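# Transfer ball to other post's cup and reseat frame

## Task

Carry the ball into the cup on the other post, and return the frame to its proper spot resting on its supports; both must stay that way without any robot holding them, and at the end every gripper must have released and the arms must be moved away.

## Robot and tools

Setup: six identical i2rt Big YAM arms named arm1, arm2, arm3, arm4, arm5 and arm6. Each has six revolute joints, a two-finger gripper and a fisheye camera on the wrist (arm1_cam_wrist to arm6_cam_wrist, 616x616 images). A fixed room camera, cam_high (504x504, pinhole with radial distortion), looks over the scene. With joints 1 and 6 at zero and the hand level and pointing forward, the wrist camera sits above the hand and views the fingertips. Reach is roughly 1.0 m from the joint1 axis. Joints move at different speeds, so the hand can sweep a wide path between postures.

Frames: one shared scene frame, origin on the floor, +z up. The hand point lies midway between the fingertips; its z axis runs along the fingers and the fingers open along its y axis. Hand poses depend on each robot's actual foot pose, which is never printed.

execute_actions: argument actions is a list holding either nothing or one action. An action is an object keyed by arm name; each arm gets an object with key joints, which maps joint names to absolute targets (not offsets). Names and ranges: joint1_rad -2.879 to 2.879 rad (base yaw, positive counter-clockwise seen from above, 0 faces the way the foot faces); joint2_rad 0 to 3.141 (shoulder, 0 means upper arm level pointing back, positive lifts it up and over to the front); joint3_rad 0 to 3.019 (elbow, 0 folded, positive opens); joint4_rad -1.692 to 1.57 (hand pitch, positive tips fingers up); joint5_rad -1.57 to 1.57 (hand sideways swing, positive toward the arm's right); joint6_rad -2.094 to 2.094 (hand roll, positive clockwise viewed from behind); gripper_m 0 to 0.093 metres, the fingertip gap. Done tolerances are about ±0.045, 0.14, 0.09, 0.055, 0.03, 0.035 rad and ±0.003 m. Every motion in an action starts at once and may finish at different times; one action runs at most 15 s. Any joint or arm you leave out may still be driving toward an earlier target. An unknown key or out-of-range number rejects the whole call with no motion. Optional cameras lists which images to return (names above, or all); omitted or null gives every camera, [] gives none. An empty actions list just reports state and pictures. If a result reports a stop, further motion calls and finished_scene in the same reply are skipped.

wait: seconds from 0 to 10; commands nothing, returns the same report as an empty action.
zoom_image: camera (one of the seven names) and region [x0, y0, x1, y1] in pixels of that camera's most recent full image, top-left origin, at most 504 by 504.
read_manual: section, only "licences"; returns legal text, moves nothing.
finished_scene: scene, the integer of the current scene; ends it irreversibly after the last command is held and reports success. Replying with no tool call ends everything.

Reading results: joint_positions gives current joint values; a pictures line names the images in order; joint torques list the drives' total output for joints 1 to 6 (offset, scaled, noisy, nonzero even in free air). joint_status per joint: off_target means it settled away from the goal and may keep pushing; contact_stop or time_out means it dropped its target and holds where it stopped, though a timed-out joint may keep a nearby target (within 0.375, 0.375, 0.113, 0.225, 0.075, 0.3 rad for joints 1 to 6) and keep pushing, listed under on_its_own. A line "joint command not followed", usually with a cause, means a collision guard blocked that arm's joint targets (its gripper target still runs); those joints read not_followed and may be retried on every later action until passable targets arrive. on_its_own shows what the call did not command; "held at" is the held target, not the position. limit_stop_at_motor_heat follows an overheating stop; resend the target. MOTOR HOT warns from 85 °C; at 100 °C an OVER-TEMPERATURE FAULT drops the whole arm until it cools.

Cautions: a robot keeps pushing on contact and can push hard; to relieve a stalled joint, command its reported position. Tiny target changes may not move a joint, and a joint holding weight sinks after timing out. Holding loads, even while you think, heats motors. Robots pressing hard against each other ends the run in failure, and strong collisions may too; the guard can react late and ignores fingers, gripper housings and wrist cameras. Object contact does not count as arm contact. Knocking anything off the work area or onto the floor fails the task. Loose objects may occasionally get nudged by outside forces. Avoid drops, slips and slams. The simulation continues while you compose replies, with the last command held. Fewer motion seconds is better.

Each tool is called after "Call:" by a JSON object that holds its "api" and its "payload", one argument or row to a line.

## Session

Call:
{"api": "execute_actions", "payload": {
  "actions": [
    {"arm1":{"joints":{"joint1_rad":0,"joint5_rad":0,"joint6_rad":0,"joint2_rad":0.8,"joint3_rad":1.0,"joint4_rad":-1.0}},"arm4":{"joints":{"joint1_rad":0,"joint5_rad":0,"joint6_rad":0,"joint2_rad":0.8,"joint3_rad":1.0,"joint4_rad":-1.0}},"arm6":{"joints":{"joint1_rad":0,"joint5_rad":0,"joint6_rad":0,"joint2_rad":0.8,"joint3_rad":1.0,"joint4_rad":-1.0}},"arm2":{"joints":{"joint1_rad":0,"joint5_rad":0,"joint6_rad":0,"joint2_rad":0.8,"joint3_rad":1.0,"joint4_rad":-1.0}},"arm3":{"joints":{"joint1_rad":0,"joint5_rad":0,"joint6_rad":0,"joint2_rad":0.8,"joint3_rad":1.0,"joint4_rad":-1.0}},"arm5":{"joints":{"joint1_rad":0,"joint5_rad":0,"joint6_rad":0,"joint2_rad":0.8,"joint3_rad":1.0,"joint4_rad":-1.0}}}
  ]
}}

Scene clock: 1.43 s.
Joint torques (N m, as the arm reports them, + toward a larger angle): arm1=[ 1.17 -3.76 11.39  3.2   0.17  0.  ] | arm2=[-1.39 -3.02  9.84  2.49 -0.23 -0.2 ] | arm3=[-0.18 -2.36 10.31  2.11  0.22 -0.03] | arm4=[-0.04 -2.81 11.59  2.85  0.34 -0.07] | arm5=[ 1.12 -4.11  8.13  2.44  0.11 -0.09] | arm6=[-0.21 -0.98 12.81  2.3   0.22 -0.17]
Motor temperatures (°C, as the motors report them): arm1=[22 23 27 23 25 25] | arm2=[23 26 30 25 21 21] | arm3=[21 25 29 24 23 22] | arm4=[24 25 24 22 21 23] | arm5=[24 26 30 21 21 22] | arm6=[24 25 24 25 24 22]
arm1.joint_positions: joint1_rad=+0.013 joint2_rad=+0.793 joint3_rad=+0.962 joint4_rad=-1.026 joint5_rad=-0.003 joint6_rad=-0.010 gripper_m=+0.094
arm1.joint_status: all done
arm1.hand: x=-0.4383 y=+1.3792 z=+1.1046 quat_wxyz=(-0.291, -0.509, -0.789, +0.184) (m; scene frame)
arm2.joint_positions: joint1_rad=-0.004 joint2_rad=+0.791 joint3_rad=+0.983 joint4_rad=-1.019 joint5_rad=+0.004 joint6_rad=+0.011 gripper_m=+0.094
arm2.joint_status: all done
arm2.hand: x=-1.2009 y=+0.1987 z=+1.0991 quat_wxyz=(-0.362, -0.113, -0.924, +0.043) (m; scene frame)
arm3.joint_positions: joint1_rad=-0.006 joint2_rad=+0.800 joint3_rad=+0.995 joint4_rad=-1.026 joint5_rad=-0.004 joint6_rad=-0.011 gripper_m=+0.094
arm3.joint_status: all done
arm3.hand: x=-1.3097 y=-0.6465 z=+1.1670 quat_wxyz=(-0.352, +0.269, -0.891, -0.101) (m; scene frame)
arm4.joint_positions: joint1_rad=-0.009 joint2_rad=+0.797 joint3_rad=+0.980 joint4_rad=-1.027 joint5_rad=-0.004 joint6_rad=+0.008 gripper_m=+0.094
arm4.joint_status: all done
arm4.hand: x=-0.2407 y=-1.1529 z=+1.1791 quat_wxyz=(-0.261, +0.636, -0.684, -0.246) (m; scene frame)
arm5.joint_positions: joint1_rad=-0.008 joint2_rad=+0.804 joint3_rad=+0.998 joint4_rad=-1.025 joint5_rad=-0.002 joint6_rad=+0.009 gripper_m=+0.094
arm5.joint_status: all done
arm5.hand: x=+1.0889 y=-0.9932 z=+1.1891 quat_wxyz=(-0.162, +0.830, -0.430, -0.315) (m; scene frame)
arm6.joint_positions: joint1_rad=+0.006 joint2_rad=+0.794 joint3_rad=+0.985 joint4_rad=-1.015 joint5_rad=-0.004 joint6_rad=+0.013 gripper_m=+0.094
arm6.joint_status: all done
arm6.hand: x=+1.2219 y=+0.7845 z=+1.1853 quat_wxyz=(-0.181, -0.813, -0.456, +0.313) (m; scene frame)
pictures: arm1_cam_wrist, arm2_cam_wrist, arm3_cam_wrist, arm4_cam_wrist, arm5_cam_wrist, arm6_cam_wrist, cam_high
Images, in order (width x height): arm1_cam_wrist 616x616, arm2_cam_wrist 616x616, arm3_cam_wrist 616x616, arm4_cam_wrist 616x616, arm5_cam_wrist 616x616, arm6_cam_wrist 616x616, cam_high 504x504.

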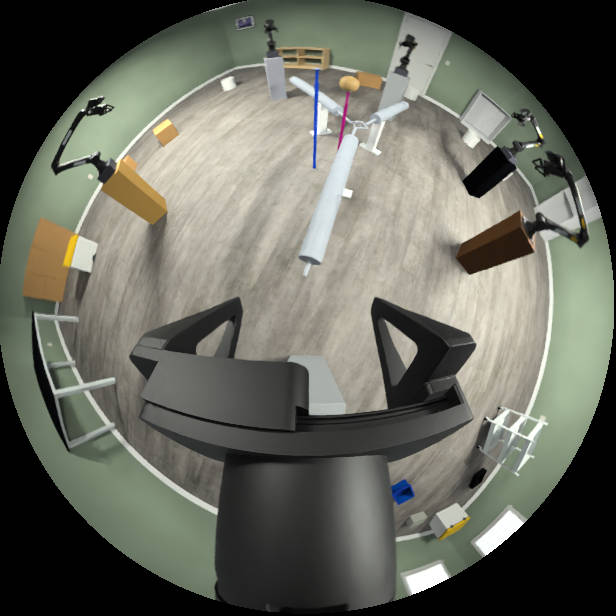

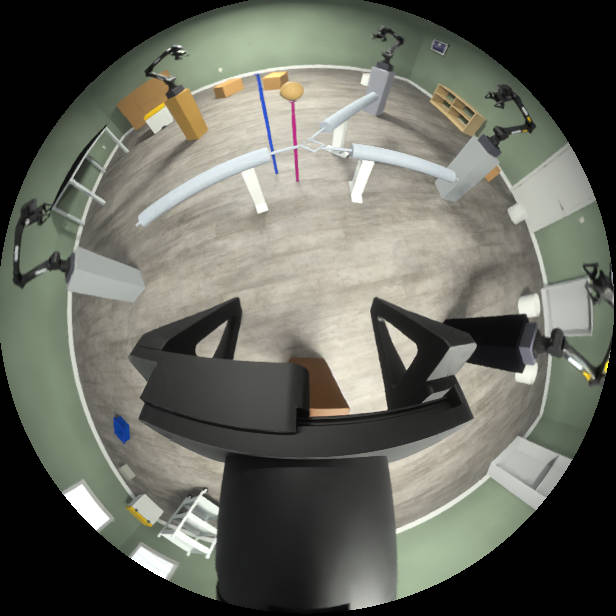

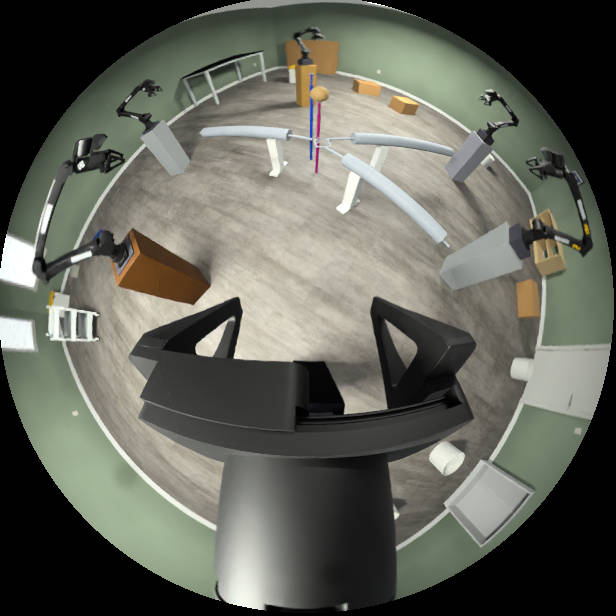

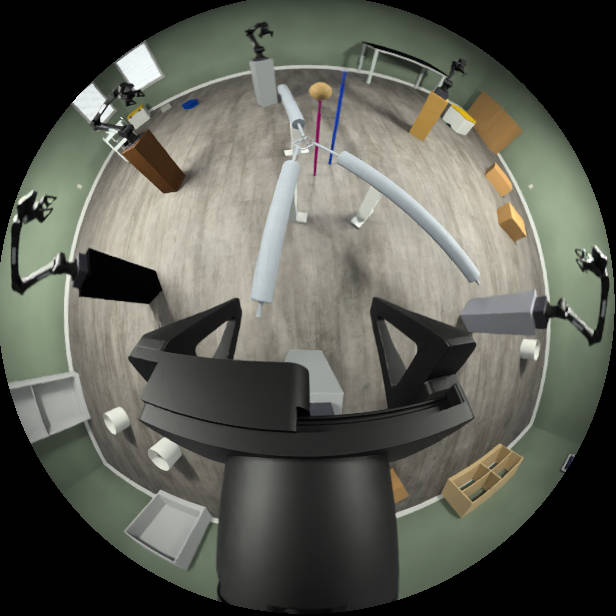

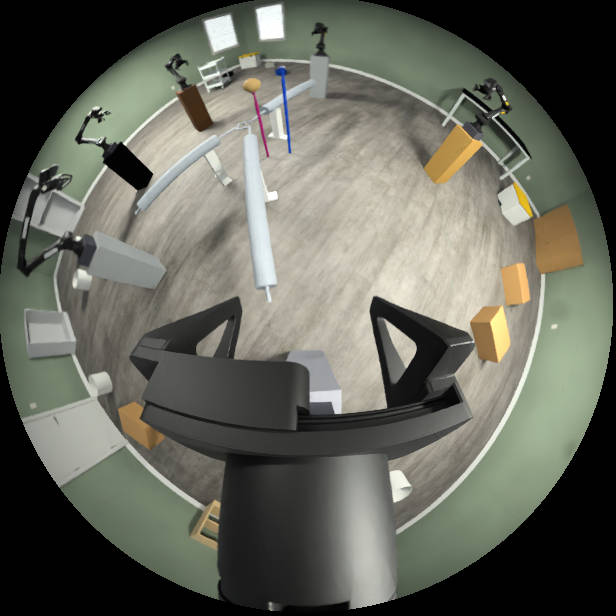

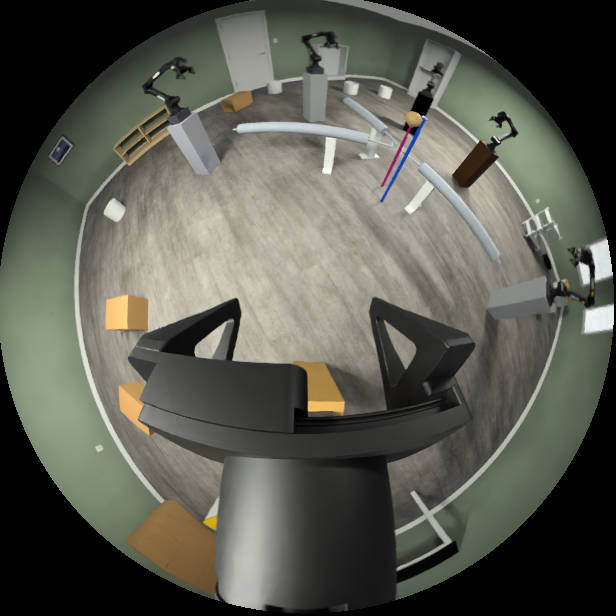

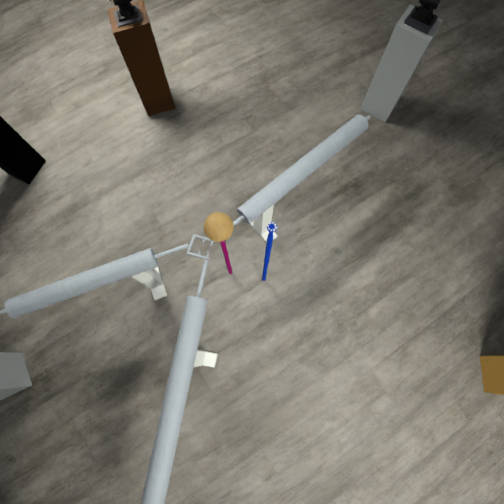

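Call:
{"api": "execute_actions", "payload": {
  "actions": [
    {"arm1":{"joints":{"joint1_rad":-0.005,"joint2_rad":2.278,"joint3_rad":1.42,"joint4_rad":-0.657,"joint6_rad":0.26}},"arm4":{"joints":{"joint1_rad":0.527,"joint2_rad":2.3,"joint3_rad":1.08,"joint4_rad":-0.317,"joint6_rad":0.81}},"arm5":{"joints":{"joint1_rad":0.372,"joint2_rad":2.36,"joint3_rad":1.27,"joint4_rad":-0.438,"joint6_rad":0.19}},"arm2":{"joints":{"joint2_rad":1.3,"joint3_rad":1.7,"joint4_rad":-0.75}},"arm3":{"joints":{"joint2_rad":1.6,"joint3_rad":1.9,"joint4_rad":-0.6}},"arm6":{"joints":{"joint1_rad":-0.4,"joint2_rad":1.6,"joint3_rad":1.9,"joint4_rad":-0.6}}}
  ]
}}

Call:
{"api": "zoom_image", "payload": {
  "camera": "cam_high",
  "region": [160, 180, 300, 320]
}}

Scene clock: 12.93 s.
Joint torques (N m, as the arm reports them, + toward a larger angle): arm1=[  0.83 -25.97   7.04   0.84   0.17  -0.05] | arm2=[ -1.2  -11.71  11.75   2.7   -0.24  -0.21] | arm3=[ -0.28 -17.15  15.02   2.33   0.23  -0.02] | arm4=[ -1.24 -18.46   4.66   1.2    0.27   0.07] | arm5=[  0.11 -17.45   3.56   0.73  -0.01   0.07] | arm6=[  0.2  -15.83  17.33   2.63   0.23  -0.18]
Motor temperatures (°C, as the motors report them): arm1=[22 23 30 23 25 25] | arm2=[23 26 33 25 21 21] | arm3=[21 25 32 24 23 22] | arm4=[24 25 27 22 21 23] | arm5=[24 26 32 21 21 22] | arm6=[24 25 27 25 24 22]
arm1.joint_positions: joint1_rad=+0.008 joint2_rad=+2.300 joint3_rad=+1.391 joint4_rad=-0.661 joint5_rad=-0.003 joint6_rad=+0.251 gripper_m=+0.094
arm1.joint_status: all done
arm1.hand: x=-0.3503 y=+1.1860 z=+0.5963 quat_wxyz=(+0.002, -0.647, -0.762, -0.008) (m; scene frame)
arm2.joint_positions: joint1_rad=-0.004 joint2_rad=+1.291 joint3_rad=+1.651 joint4_rad=-0.767 joint5_rad=+0.004 joint6_rad=+0.010 gripper_m=+0.094
arm2.joint_status: all done
arm2.hand: x=-0.9866 y=+0.1487 z=+1.3106 quat_wxyz=(-0.547, -0.101, -0.828, +0.064) (m; scene frame)
arm3.joint_positions: joint1_rad=-0.006 joint2_rad=+1.611 joint3_rad=+1.842 joint4_rad=-0.624 joint5_rad=-0.004 joint6_rad=-0.011 gripper_m=+0.094
arm3.joint_status: all done
arm3.hand: x=-1.0111 y=-0.4538 z=+1.3275 quat_wxyz=(-0.538, +0.240, -0.793, -0.155) (m; scene frame)
arm4.joint_positions: joint1_rad=+0.535 joint2_rad=+2.307 joint3_rad=+1.059 joint4_rad=-0.335 joint5_rad=-0.001 joint6_rad=+0.802 gripper_m=+0.094
arm4.joint_status: all done
arm4.hand: x=-0.4642 y=-1.0982 z=+0.6010 quat_wxyz=(-0.002, +0.583, -0.813, +0.005) (m; scene frame)
arm5.joint_positions: joint1_rad=+0.378 joint2_rad=+2.356 joint3_rad=+1.266 joint4_rad=-0.452 joint5_rad=+0.000 joint6_rad=+0.182 gripper_m=+0.094
arm5.joint_status: all done
arm5.hand: x=+0.8588 y=-1.0029 z=+0.6096 quat_wxyz=(-0.001, +0.931, -0.364, -0.007) (m; scene frame)
arm6.joint_positions: joint1_rad=-0.406 joint2_rad=+1.608 joint3_rad=+1.842 joint4_rad=-0.612 joint5_rad=-0.002 joint6_rad=+0.011 gripper_m=+0.094
arm6.joint_status: all done
arm6.hand: x=+0.8269 y=+0.6713 z=+1.3474 quat_wxyz=(-0.173, -0.790, -0.251, +0.532) (m; scene frame)
pictures: arm1_cam_wrist, arm2_cam_wrist, arm3_cam_wrist, arm4_cam_wrist, arm5_cam_wrist, arm6_cam_wrist, cam_high
Images, in order (width x height): arm1_cam_wrist 616x616, arm2_cam_wrist 616x616, arm3_cam_wrist 616x616, arm4_cam_wrist 616x616, arm5_cam_wrist 616x616, arm6_cam_wrist 616x616, cam_high 504x504.

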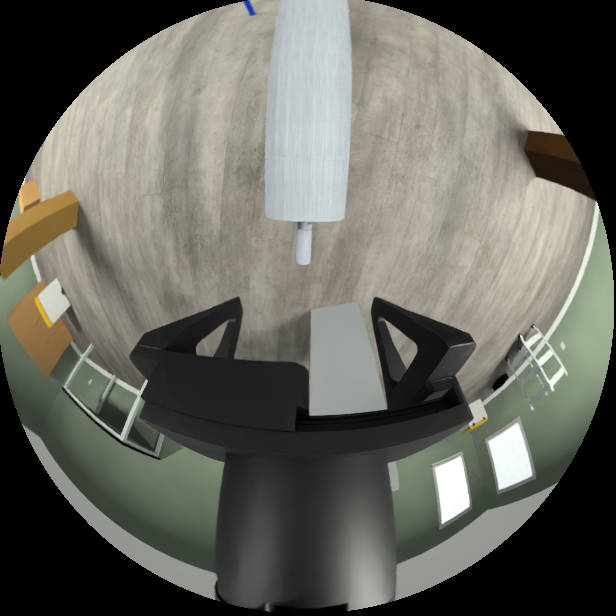

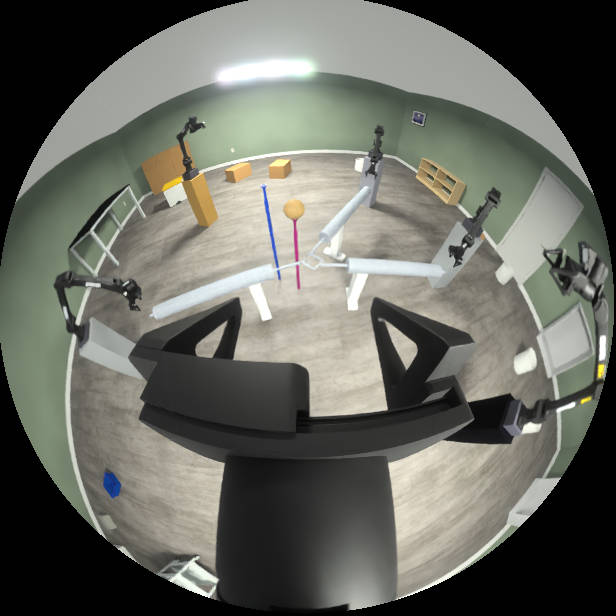

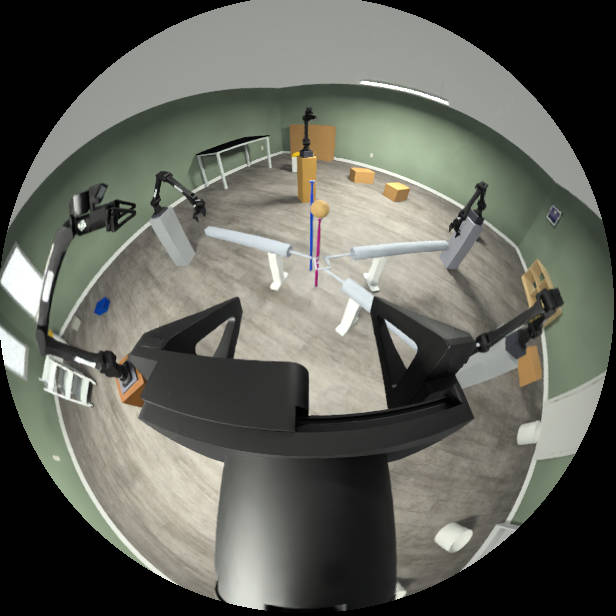

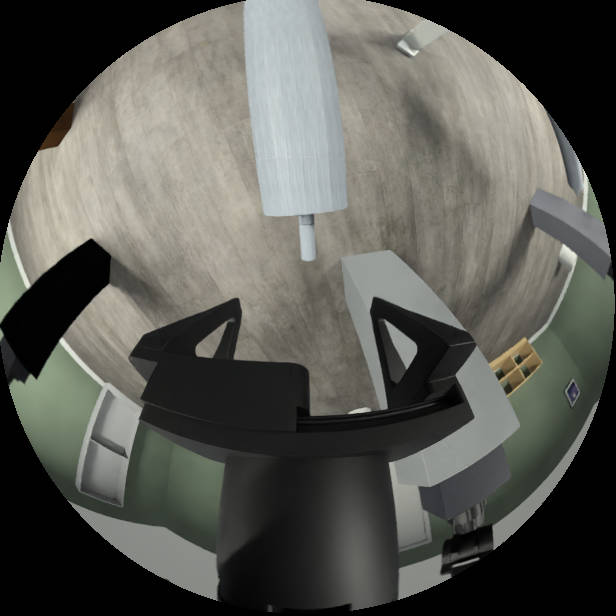

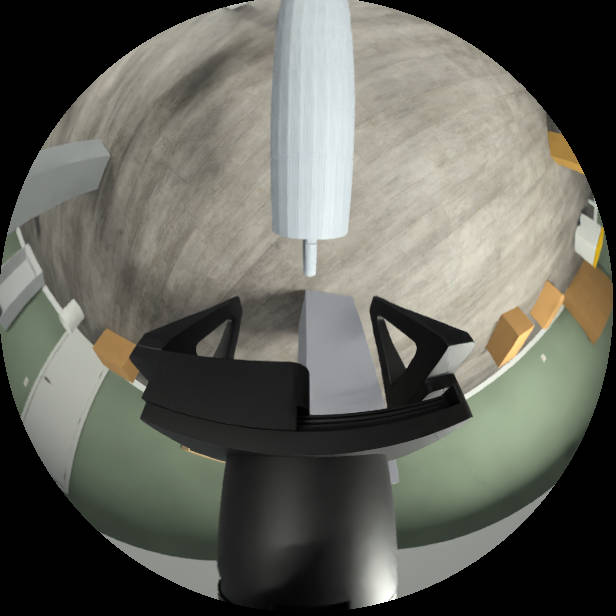

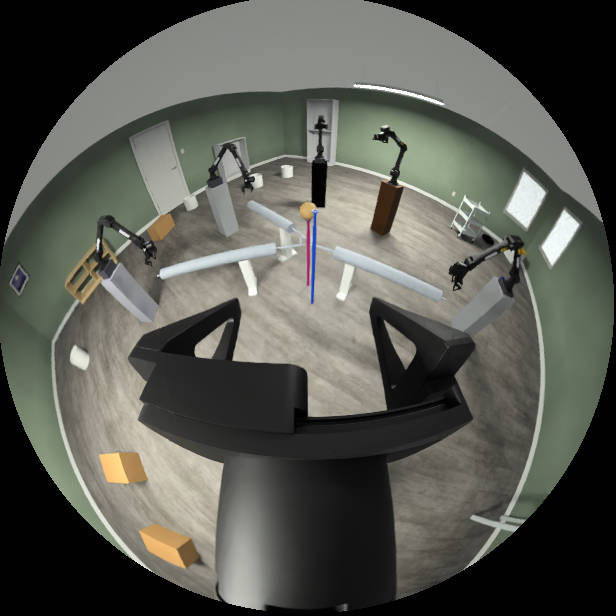

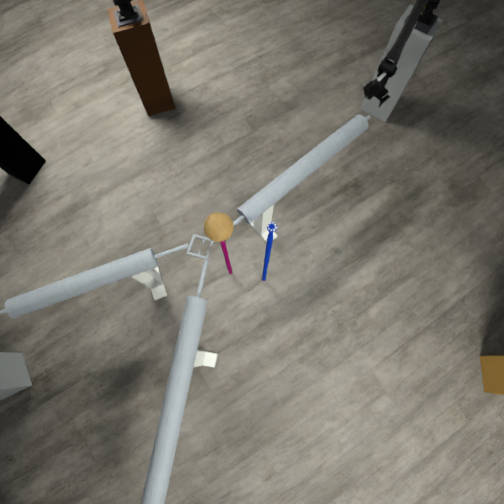

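Region (160, 180, 300, 320) of cam_high's 504x504 image, scaled by 3.600, with more detail than that image has.

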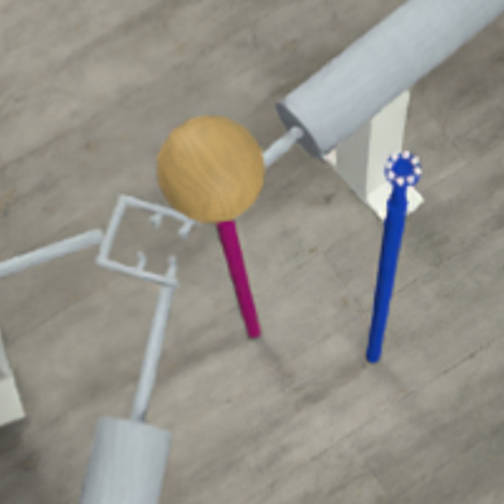

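Call:
{"api": "execute_actions", "payload": {
  "actions": [
    {"arm1":{"joints":{"joint2_rad":2.622,"joint3_rad":1.552,"joint4_rad":-0.443,"joint6_rad":0.295}},"arm4":{"joints":{"joint2_rad":2.672,"joint3_rad":1.254,"joint4_rad":-0.127,"joint6_rad":0.682}},"arm5":{"joints":{"joint2_rad":2.733,"joint3_rad":1.453,"joint4_rad":-0.274,"joint6_rad":0.21}}}
  ],
  "cameras": ["arm1_cam_wrist","arm4_cam_wrist","arm5_cam_wrist"]
}}

Scene clock: 18.17 s.
Joint torques (N m, as the arm reports them, + toward a larger angle): arm1=[  2.12 -22.01   4.4    1.15  -0.4    0.01] | arm2=[ -1.67 -11.35  11.82   2.63  -0.23  -0.2 ] | arm3=[ -0.29 -17.11  15.03   2.34   0.22  -0.02] | arm4=[ -1.55 -10.74   1.69   0.96  -0.18  -0.05] | arm5=[  0.06 -13.84   2.11   0.39  -0.69   0.01] | arm6=[ -0.52 -14.13  17.24   2.4    0.22  -0.1 ]
Motor temperatures (°C, as the motors report them): arm1=[22 24 30 23 25 25] | arm2=[23 26 34 25 21 21] | arm3=[21 26 34 24 23 22] | arm4=[24 26 26 22 21 23] | arm5=[24 27 31 21 21 22] | arm6=[24 26 29 25 24 22]
arm1.joint_positions: joint1_rad=-0.005 joint2_rad=+2.581 joint3_rad=+1.555 joint4_rad=-0.449 joint5_rad=+0.011 joint6_rad=+0.282 gripper_m=+0.094
arm1.joint_status: all done
arm1.hand: x=-0.3431 y=+1.1461 z=+0.4785 quat_wxyz=(-0.038, -0.664, -0.747, +0.019) (m; scene frame)
arm2.joint_positions: joint1_rad=-0.004 joint2_rad=+1.291 joint3_rad=+1.651 joint4_rad=-0.767 joint5_rad=+0.004 joint6_rad=+0.010 gripper_m=+0.094
arm2.joint_status: not commanded
arm2.hand: x=-0.9866 y=+0.1487 z=+1.3106 quat_wxyz=(-0.547, -0.101, -0.828, +0.064) (m; scene frame)
arm3.joint_positions: joint1_rad=-0.006 joint2_rad=+1.611 joint3_rad=+1.842 joint4_rad=-0.624 joint5_rad=-0.004 joint6_rad=-0.011 gripper_m=+0.094
arm3.joint_status: not commanded
arm3.hand: x=-1.0111 y=-0.4538 z=+1.3275 quat_wxyz=(-0.538, +0.240, -0.793, -0.155) (m; scene frame)
arm4.joint_positions: joint1_rad=+0.540 joint2_rad=+2.574 joint3_rad=+1.273 joint4_rad=-0.132 joint5_rad=+0.008 joint6_rad=+0.686 gripper_m=+0.094
arm4.joint_status: all done
arm4.hand: x=-0.4960 y=-1.0369 z=+0.5089 quat_wxyz=(-0.022, +0.629, -0.774, -0.068) (m; scene frame)
arm5.joint_positions: joint1_rad=+0.376 joint2_rad=+2.667 joint3_rad=+1.458 joint4_rad=-0.279 joint5_rad=+0.016 joint6_rad=+0.205 gripper_m=+0.094
arm5.joint_status: all done
arm5.hand: x=+0.8425 y=-0.9886 z=+0.4842 quat_wxyz=(-0.013, +0.926, -0.376, -0.031) (m; scene frame)
arm6.joint_positions: joint1_rad=-0.406 joint2_rad=+1.608 joint3_rad=+1.842 joint4_rad=-0.612 joint5_rad=-0.002 joint6_rad=+0.011 gripper_m=+0.094
arm6.joint_status: not commanded
arm6.hand: x=+0.8269 y=+0.6713 z=+1.3474 quat_wxyz=(-0.173, -0.790, -0.251, +0.532) (m; scene frame)
pictures: arm1_cam_wrist, arm4_cam_wrist, arm5_cam_wrist
Images, in order (width x height): arm1_cam_wrist 616x616, arm4_cam_wrist 616x616, arm5_cam_wrist 616x616.

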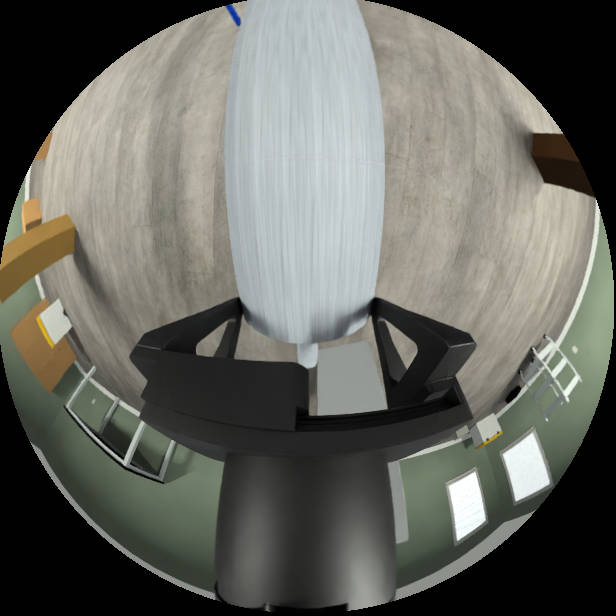

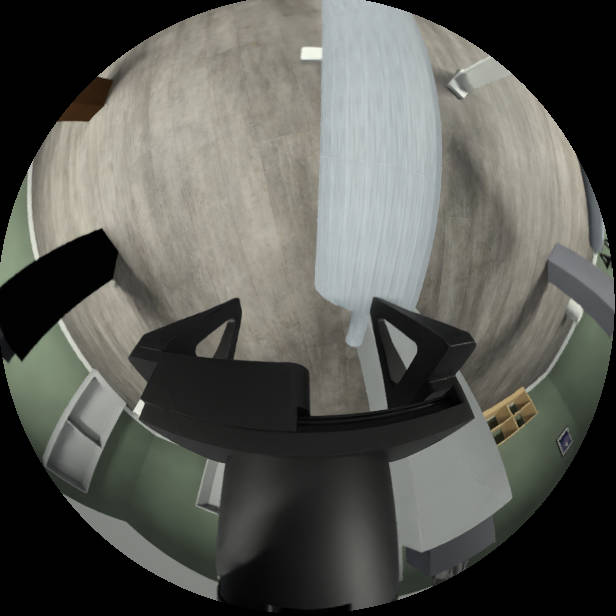

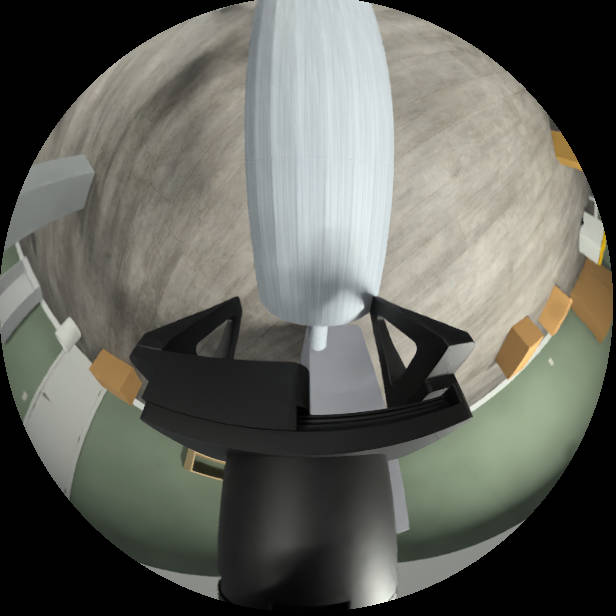

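Call:
{"api": "execute_actions", "payload": {
  "actions": [
    {"arm1":{"joints":{"joint2_rad":2.45}},"arm4":{"joints":{"joint2_rad":2.46}},"arm5":{"joints":{"joint2_rad":2.53}}}
  ],
  "cameras": []
}}

Call:
{"api": "execute_actions", "payload": {
  "actions": [
    {"arm1":{"joints":{"joint1_rad":0.012,"joint3_rad":1.44,"joint4_rad":-0.552}},"arm4":{"joints":{"joint3_rad":1.122,"joint4_rad":-0.235}},"arm5":{"joints":{"joint3_rad":1.32,"joint4_rad":-0.368}}}
  ],
  "cameras": ["arm1_cam_wrist","arm4_cam_wrist","arm5_cam_wrist","cam_high"]
}}

Scene clock: 23.00 s.
Joint torques (N m, as the arm reports them, + toward a larger angle): arm1=[  1.06 -24.69   6.19   1.54  -0.13  -0.07] | arm2=[ -1.12 -11.23  11.86   2.64  -0.23  -0.19] | arm3=[ -0.28 -17.12  15.02   2.33   0.22  -0.03] | arm4=[ -1.08 -19.67   4.1    1.14   0.    -0.04] | arm5=[  0.25 -18.15   3.78   0.63  -0.09   0.03] | arm6=[  0.76 -14.29  17.28   2.44   0.12  -0.13]
Motor temperatures (°C, as the motors report them): arm1=[22 24 29 23 25 25] | arm2=[23 26 35 25 21 21] | arm3=[21 26 36 24 23 22] | arm4=[24 26 26 22 21 23] | arm5=[24 27 31 21 22 22] | arm6=[24 26 30 25 24 22]
arm1.joint_positions: joint1_rad=-0.005 joint2_rad=+2.447 joint3_rad=+1.540 joint4_rad=-0.449 joint5_rad=+0.003 joint6_rad=+0.286 gripper_m=+0.094
arm1.joint_status: all done
arm1.hand: x=-0.3253 y=+1.1057 z=+0.5543 quat_wxyz=(-0.093, -0.663, -0.742, +0.041) (m; scene frame)
arm2.joint_positions: joint1_rad=-0.004 joint2_rad=+1.291 joint3_rad=+1.651 joint4_rad=-0.767 joint5_rad=+0.004 joint6_rad=+0.010 gripper_m=+0.094
arm2.joint_status: not commanded
arm2.hand: x=-0.9866 y=+0.1487 z=+1.3106 quat_wxyz=(-0.547, -0.101, -0.828, +0.064) (m; scene frame)
arm3.joint_positions: joint1_rad=-0.006 joint2_rad=+1.611 joint3_rad=+1.842 joint4_rad=-0.624 joint5_rad=-0.004 joint6_rad=-0.011 gripper_m=+0.094
arm3.joint_status: not commanded
arm3.hand: x=-1.0111 y=-0.4538 z=+1.3275 quat_wxyz=(-0.538, +0.240, -0.793, -0.155) (m; scene frame)
arm4.joint_positions: joint1_rad=+0.536 joint2_rad=+2.456 joint3_rad=+1.251 joint4_rad=-0.132 joint5_rad=+0.004 joint6_rad=+0.685 gripper_m=+0.094
arm4.joint_status: all done
arm4.hand: x=-0.5125 y=-1.0026 z=+0.5655 quat_wxyz=(-0.030, +0.625, -0.771, -0.115) (m; scene frame)
arm5.joint_positions: joint1_rad=+0.374 joint2_rad=+2.518 joint3_rad=+1.448 joint4_rad=-0.279 joint5_rad=+0.002 joint6_rad=+0.205 gripper_m=+0.094
arm5.joint_status: all done
arm5.hand: x=+0.7893 y=-0.9559 z=+0.5638 quat_wxyz=(-0.019, +0.921, -0.375, -0.100) (m; scene frame)
arm6.joint_positions: joint1_rad=-0.406 joint2_rad=+1.608 joint3_rad=+1.842 joint4_rad=-0.612 joint5_rad=-0.002 joint6_rad=+0.011 gripper_m=+0.094
arm6.joint_status: not commanded
arm6.hand: x=+0.8269 y=+0.6713 z=+1.3474 quat_wxyz=(-0.173, -0.790, -0.251, +0.532) (m; scene frame)
pictures: none
No camera images: the call's "cameras" was empty. Leave "cameras" out to get every camera's image.

Scene clock: 24.00 s.
Joint torques (N m, as the arm reports them, + toward a larger angle): arm1=[  3.14 -24.48   5.27   0.02  -0.11  -0.02] | arm2=[ -1.62 -10.87  11.81   2.58  -0.27  -0.18] | arm3=[ -0.23 -17.12  15.02   2.33   0.23  -0.03] | arm4=[ -1.29 -18.48   3.11  -0.06   0.    -0.03] | arm5=[ -0.29 -17.64   2.68  -0.33  -0.09   0.01] | arm6=[  0.5  -14.57  17.32   2.55   0.18  -0.12]
Motor temperatures (°C, as the motors report them): arm1=[22 24 29 23 25 25] | arm2=[23 26 36 25 21 21] | arm3=[21 26 36 24 23 22] | arm4=[24 26 26 22 21 23] | arm5=[24 27 31 21 22 22] | arm6=[24 26 30 25 24 22]
arm1.joint_positions: joint1_rad=-0.001 joint2_rad=+2.462 joint3_rad=+1.426 joint4_rad=-0.540 joint5_rad=+0.003 joint6_rad=+0.286 gripper_m=+0.094
arm1.joint_status: all done
arm1.hand: x=-0.3583 y=+1.1911 z=+0.5173 quat_wxyz=(+0.006, -0.664, -0.748, -0.006) (m; scene frame)
arm2.joint_positions: joint1_rad=-0.004 joint2_rad=+1.291 joint3_rad=+1.651 joint4_rad=-0.767 joint5_rad=+0.004 joint6_rad=+0.010 gripper_m=+0.094
arm2.joint_status: not commanded
arm2.hand: x=-0.9866 y=+0.1487 z=+1.3106 quat_wxyz=(-0.547, -0.101, -0.828, +0.064) (m; scene frame)
arm3.joint_positions: joint1_rad=-0.006 joint2_rad=+1.611 joint3_rad=+1.842 joint4_rad=-0.624 joint5_rad=-0.004 joint6_rad=-0.011 gripper_m=+0.094
arm3.joint_status: not commanded
arm3.hand: x=-1.0111 y=-0.4538 z=+1.3275 quat_wxyz=(-0.538, +0.240, -0.793, -0.155) (m; scene frame)
arm4.joint_positions: joint1_rad=+0.536 joint2_rad=+2.466 joint3_rad=+1.111 joint4_rad=-0.224 joint5_rad=+0.004 joint6_rad=+0.685 gripper_m=+0.094
arm4.joint_status: all done
arm4.hand: x=-0.4610 y=-1.1020 z=+0.5388 quat_wxyz=(-0.005, +0.630, -0.777, +0.004) (m; scene frame)
arm5.joint_positions: joint1_rad=+0.374 joint2_rad=+2.528 joint3_rad=+1.315 joint4_rad=-0.360 joint5_rad=+0.002 joint6_rad=+0.205 gripper_m=+0.094
arm5.joint_status: all done
arm5.hand: x=+0.8761 y=-1.0113 z=+0.5332 quat_wxyz=(+0.001, +0.926, -0.377, +0.009) (m; scene frame)
arm6.joint_positions: joint1_rad=-0.406 joint2_rad=+1.608 joint3_rad=+1.842 joint4_rad=-0.612 joint5_rad=-0.002 joint6_rad=+0.011 gripper_m=+0.094
arm6.joint_status: not commanded
arm6.hand: x=+0.8269 y=+0.6713 z=+1.3474 quat_wxyz=(-0.173, -0.790, -0.251, +0.532) (m; scene frame)
pictures: arm1_cam_wrist, arm4_cam_wrist, arm5_cam_wrist, cam_high
Images, in order (width x height): arm1_cam_wrist 616x616, arm4_cam_wrist 616x616, arm5_cam_wrist 616x616, cam_high 504x504.

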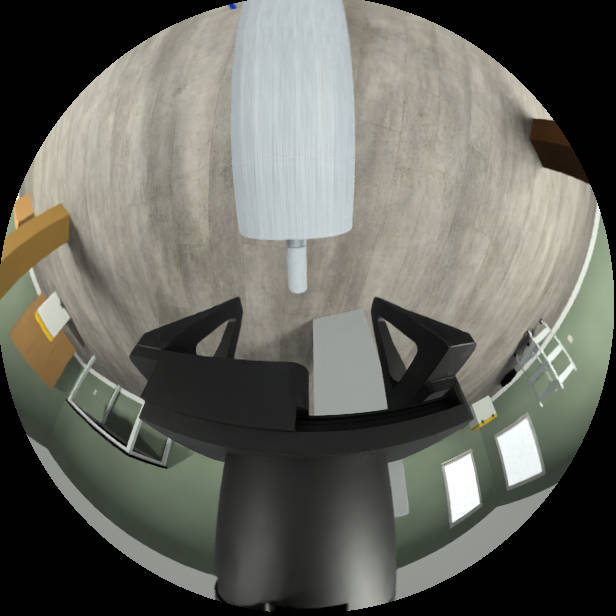

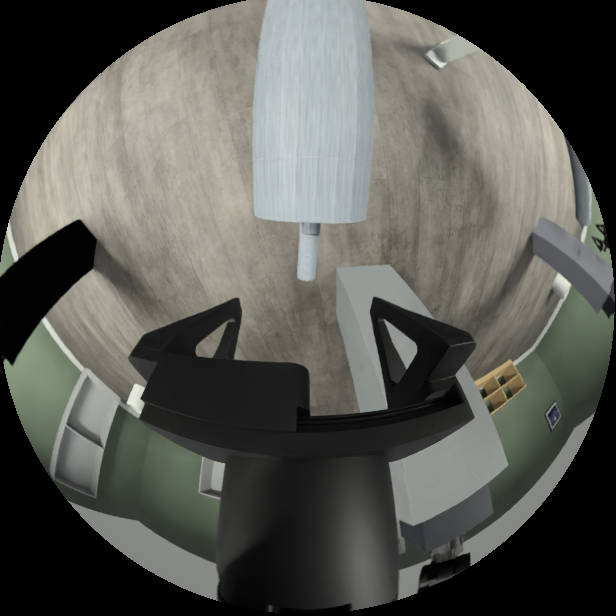

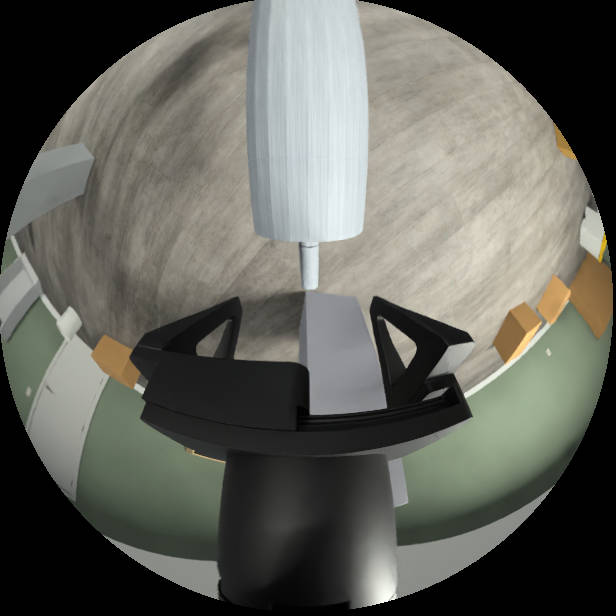

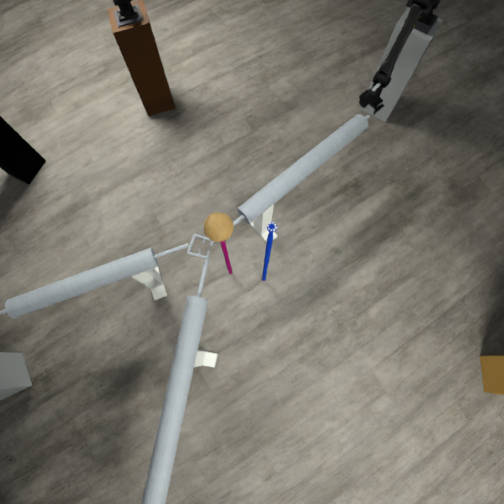

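Call:
{"api": "execute_actions", "payload": {
  "actions": [
    {"arm1":{"joints":{"joint1_rad":0.028,"joint2_rad":2.54,"joint3_rad":1.5}},"arm4":{"joints":{"joint1_rad":0.515,"joint2_rad":2.57,"joint3_rad":1.19,"joint6_rad":0.7}},"arm5":{"joints":{"joint2_rad":2.635,"joint3_rad":1.388}}}
  ],
  "cameras": []
}}

Call:
{"api": "execute_actions", "payload": {
  "actions": [
    {"arm1":{"joints":{"joint2_rad":2.63,"joint3_rad":1.552,"joint4_rad":-0.49}},"arm4":{"joints":{"joint2_rad":2.675,"joint3_rad":1.258,"joint4_rad":-0.17}},"arm5":{"joints":{"joint2_rad":2.735,"joint3_rad":1.455,"joint4_rad":-0.315}}}
  ],
  "cameras": []
}}

Call:
{"api": "execute_actions", "payload": {
  "actions": [
    {"arm1":{"joints":{"joint4_rad":-0.44}},"arm4":{"joints":{"joint4_rad":-0.12}},"arm5":{"joints":{"joint4_rad":-0.27}}}
  ],
  "cameras": ["arm1_cam_wrist","arm4_cam_wrist","arm5_cam_wrist"]
}}

Scene clock: 30.80 s.
Joint torques (N m, as the arm reports them, + toward a larger angle): arm1=[  3.21 -25.94   5.63   0.03  -0.13  -0.04] | arm2=[ -1.43 -11.    11.81   2.51  -0.22  -0.17] | arm3=[ -0.27 -17.13  15.02   2.33   0.23  -0.03] | arm4=[ -1.02 -18.96   2.13  -0.03   0.01   0.08] | arm5=[  0.75 -17.55   2.68  -0.4   -0.06   0.03] | arm6=[  0.49 -15.08  17.41   2.34   0.17  -0.12]
Motor temperatures (°C, as the motors report them): arm1=[22 25 29 23 25 25] | arm2=[23 26 37 25 21 21] | arm3=[21 27 37 24 23 22] | arm4=[24 26 25 22 21 23] | arm5=[24 28 31 21 21 22] | arm6=[24 27 31 25 24 22]
arm1.joint_positions: joint1_rad=+0.020 joint2_rad=+2.548 joint3_rad=+1.480 joint4_rad=-0.540 joint5_rad=+0.003 joint6_rad=+0.286 gripper_m=+0.094
arm1.joint_status: all done
arm1.hand: x=-0.3495 y=+1.1996 z=+0.4819 quat_wxyz=(+0.020, -0.656, -0.754, -0.013) (m; scene frame)
arm2.joint_positions: joint1_rad=-0.004 joint2_rad=+1.291 joint3_rad=+1.651 joint4_rad=-0.767 joint5_rad=+0.004 joint6_rad=+0.010 gripper_m=+0.094
arm2.joint_status: not commanded
arm2.hand: x=-0.9866 y=+0.1487 z=+1.3106 quat_wxyz=(-0.547, -0.101, -0.828, +0.064) (m; scene frame)
arm3.joint_positions: joint1_rad=-0.006 joint2_rad=+1.611 joint3_rad=+1.842 joint4_rad=-0.624 joint5_rad=-0.004 joint6_rad=-0.011 gripper_m=+0.094
arm3.joint_status: not commanded
arm3.hand: x=-1.0111 y=-0.4538 z=+1.3275 quat_wxyz=(-0.538, +0.240, -0.793, -0.155) (m; scene frame)
arm4.joint_positions: joint1_rad=+0.521 joint2_rad=+2.575 joint3_rad=+1.189 joint4_rad=-0.224 joint5_rad=+0.004 joint6_rad=+0.692 gripper_m=+0.094
arm4.joint_status: all done
arm4.hand: x=-0.4542 y=-1.1004 z=+0.4989 quat_wxyz=(-0.002, +0.621, -0.784, +0.019) (m; scene frame)
arm5.joint_positions: joint1_rad=+0.374 joint2_rad=+2.632 joint3_rad=+1.379 joint4_rad=-0.360 joint5_rad=+0.002 joint6_rad=+0.205 gripper_m=+0.094
arm5.joint_status: all done
arm5.hand: x=+0.8839 y=-1.0163 z=+0.4917 quat_wxyz=(+0.005, +0.926, -0.377, +0.028) (m; scene frame)
arm6.joint_positions: joint1_rad=-0.406 joint2_rad=+1.608 joint3_rad=+1.842 joint4_rad=-0.612 joint5_rad=-0.002 joint6_rad=+0.011 gripper_m=+0.094
arm6.joint_status: not commanded
arm6.hand: x=+0.8269 y=+0.6713 z=+1.3474 quat_wxyz=(-0.173, -0.790, -0.251, +0.532) (m; scene frame)
pictures: none
No camera images: the call's "cameras" was empty. Leave "cameras" out to get every camera's image.

Scene clock: 31.70 s.
Joint torques (N m, as the arm reports them, + toward a larger angle): arm1=[  2.75 -26.77   5.09   1.19  -0.16   0.  ] | arm2=[ -1.73 -11.32  11.76   2.7   -0.2   -0.21] | arm3=[ -0.28 -17.12  15.03   2.33   0.22  -0.02] | arm4=[ -1.05 -19.12   1.88   1.03   0.02   0.08] | arm5=[  0.41 -17.83   2.25   0.37  -0.08   0.03] | arm6=[  0.64 -14.96  17.3    2.32   0.19  -0.11]
Motor temperatures (°C, as the motors report them): arm1=[22 25 29 23 25 25] | arm2=[23 26 37 25 21 21] | arm3=[21 27 38 24 23 22] | arm4=[24 26 25 22 21 23] | arm5=[24 28 31 21 21 22] | arm6=[24 27 32 25 24 22]
arm1.joint_positions: joint1_rad=+0.020 joint2_rad=+2.638 joint3_rad=+1.535 joint4_rad=-0.504 joint5_rad=+0.003 joint6_rad=+0.286 gripper_m=+0.094
arm1.joint_status: all done
arm1.hand: x=-0.3490 y=+1.1995 z=+0.4431 quat_wxyz=(+0.020, -0.656, -0.754, -0.012) (m; scene frame)
arm2.joint_positions: joint1_rad=-0.004 joint2_rad=+1.291 joint3_rad=+1.651 joint4_rad=-0.767 joint5_rad=+0.004 joint6_rad=+0.010 gripper_m=+0.094
arm2.joint_status: not commanded
arm2.hand: x=-0.9866 y=+0.1487 z=+1.3106 quat_wxyz=(-0.547, -0.101, -0.828, +0.064) (m; scene frame)
arm3.joint_positions: joint1_rad=-0.006 joint2_rad=+1.611 joint3_rad=+1.842 joint4_rad=-0.624 joint5_rad=-0.004 joint6_rad=-0.011 gripper_m=+0.094
arm3.joint_status: not commanded
arm3.hand: x=-1.0111 y=-0.4538 z=+1.3275 quat_wxyz=(-0.538, +0.240, -0.793, -0.155) (m; scene frame)
arm4.joint_positions: joint1_rad=+0.521 joint2_rad=+2.680 joint3_rad=+1.258 joint4_rad=-0.184 joint5_rad=+0.004 joint6_rad=+0.692 gripper_m=+0.094
arm4.joint_status: all done
arm4.hand: x=-0.4545 y=-1.0990 z=+0.4586 quat_wxyz=(-0.002, +0.621, -0.784, +0.017) (m; scene frame)
arm5.joint_positions: joint1_rad=+0.374 joint2_rad=+2.730 joint3_rad=+1.448 joint4_rad=-0.326 joint5_rad=+0.002 joint6_rad=+0.205 gripper_m=+0.094
arm5.joint_status: all done
arm5.hand: x=+0.8838 y=-1.0163 z=+0.4521 quat_wxyz=(+0.004, +0.926, -0.377, +0.026) (m; scene frame)
arm6.joint_positions: joint1_rad=-0.406 joint2_rad=+1.608 joint3_rad=+1.842 joint4_rad=-0.612 joint5_rad=-0.002 joint6_rad=+0.011 gripper_m=+0.094
arm6.joint_status: not commanded
arm6.hand: x=+0.8269 y=+0.6713 z=+1.3474 quat_wxyz=(-0.173, -0.790, -0.251, +0.532) (m; scene frame)
pictures: none
No camera images: the call's "cameras" was empty. Leave "cameras" out to get every camera's image.

Scene clock: 32.33 s.
Joint torques (N m, as the arm reports them, + toward a larger angle): arm1=[  2.97 -26.31   5.03   1.44  -0.14  -0.03] | arm2=[ -1.47 -11.    12.02   2.63  -0.24  -0.22] | arm3=[ -0.26 -17.16  15.02   2.34   0.23  -0.03] | arm4=[ -1.05 -19.13   1.87   1.25   0.01   0.07] | arm5=[  0.85 -17.29   2.34   0.85  -0.09   0.01] | arm6=[  0.23 -14.13  17.23   2.46   0.21  -0.18]
Motor temperatures (°C, as the motors report them): arm1=[22 25 29 23 25 25] | arm2=[23 26 37 25 21 21] | arm3=[21 27 38 24 23 22] | arm4=[24 26 25 22 21 23] | arm5=[24 28 31 21 21 22] | arm6=[24 27 32 25 24 22]
arm1.joint_positions: joint1_rad=+0.020 joint2_rad=+2.638 joint3_rad=+1.535 joint4_rad=-0.458 joint5_rad=+0.003 joint6_rad=+0.286 gripper_m=+0.094
arm1.joint_status: all done
arm1.hand: x=-0.3443 y=+1.1891 z=+0.4428 quat_wxyz=(-0.001, -0.656, -0.754, -0.003) (m; scene frame)
arm2.joint_positions: joint1_rad=-0.004 joint2_rad=+1.291 joint3_rad=+1.651 joint4_rad=-0.767 joint5_rad=+0.004 joint6_rad=+0.010 gripper_m=+0.094
arm2.joint_status: not commanded
arm2.hand: x=-0.9866 y=+0.1487 z=+1.3106 quat_wxyz=(-0.547, -0.101, -0.828, +0.064) (m; scene frame)
arm3.joint_positions: joint1_rad=-0.006 joint2_rad=+1.611 joint3_rad=+1.842 joint4_rad=-0.624 joint5_rad=-0.004 joint6_rad=-0.011 gripper_m=+0.094
arm3.joint_status: not commanded
arm3.hand: x=-1.0111 y=-0.4538 z=+1.3275 quat_wxyz=(-0.538, +0.240, -0.793, -0.155) (m; scene frame)
arm4.joint_positions: joint1_rad=+0.521 joint2_rad=+2.680 joint3_rad=+1.258 joint4_rad=-0.138 joint5_rad=+0.004 joint6_rad=+0.692 gripper_m=+0.094
arm4.joint_status: all done
arm4.hand: x=-0.4595 y=-1.0890 z=+0.4585 quat_wxyz=(-0.007, +0.621, -0.784, -0.006) (m; scene frame)
arm5.joint_positions: joint1_rad=+0.374 joint2_rad=+2.730 joint3_rad=+1.448 joint4_rad=-0.286 joint5_rad=+0.002 joint6_rad=+0.205 gripper_m=+0.094
arm5.joint_status: all done
arm5.hand: x=+0.8757 y=-1.0111 z=+0.4518 quat_wxyz=(+0.001, +0.926, -0.377, +0.007) (m; scene frame)
arm6.joint_positions: joint1_rad=-0.406 joint2_rad=+1.608 joint3_rad=+1.842 joint4_rad=-0.612 joint5_rad=-0.002 joint6_rad=+0.011 gripper_m=+0.094
arm6.joint_status: not commanded
arm6.hand: x=+0.8269 y=+0.6713 z=+1.3474 quat_wxyz=(-0.173, -0.790, -0.251, +0.532) (m; scene frame)
pictures: arm1_cam_wrist, arm4_cam_wrist, arm5_cam_wrist
Images, in order (width x height): arm1_cam_wrist 616x616, arm4_cam_wrist 616x616, arm5_cam_wrist 616x616.

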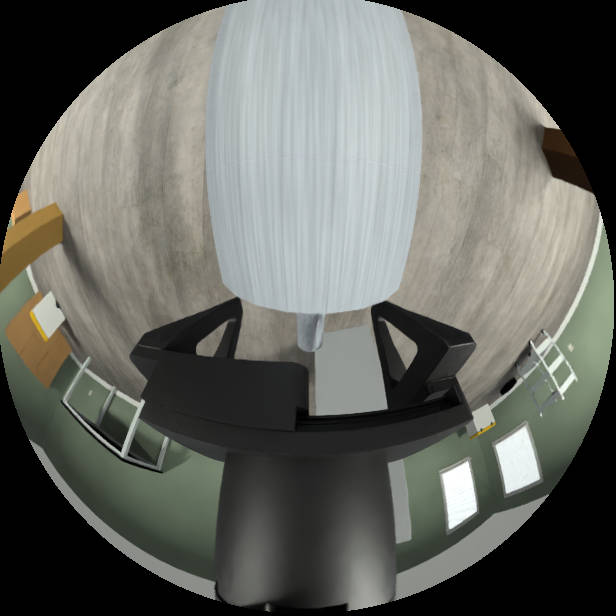

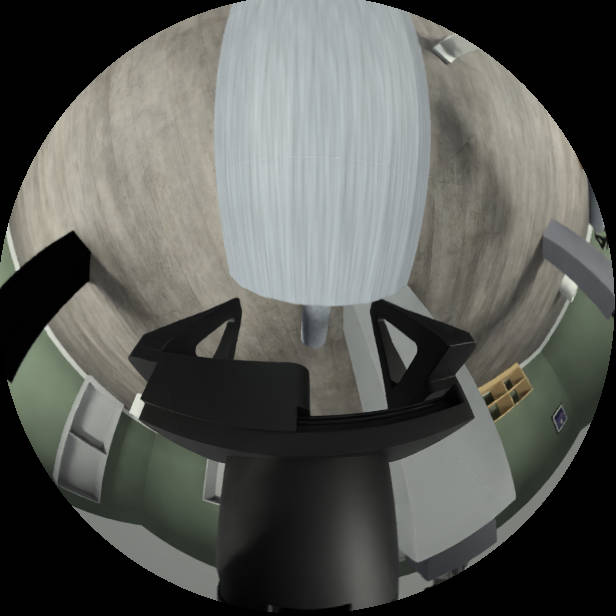

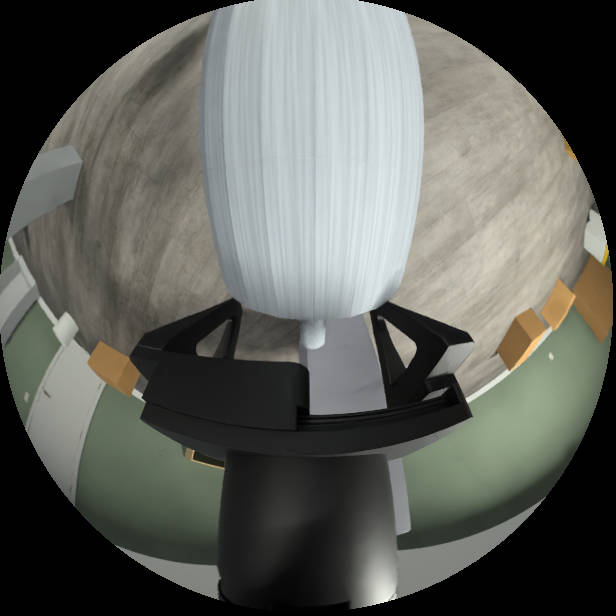

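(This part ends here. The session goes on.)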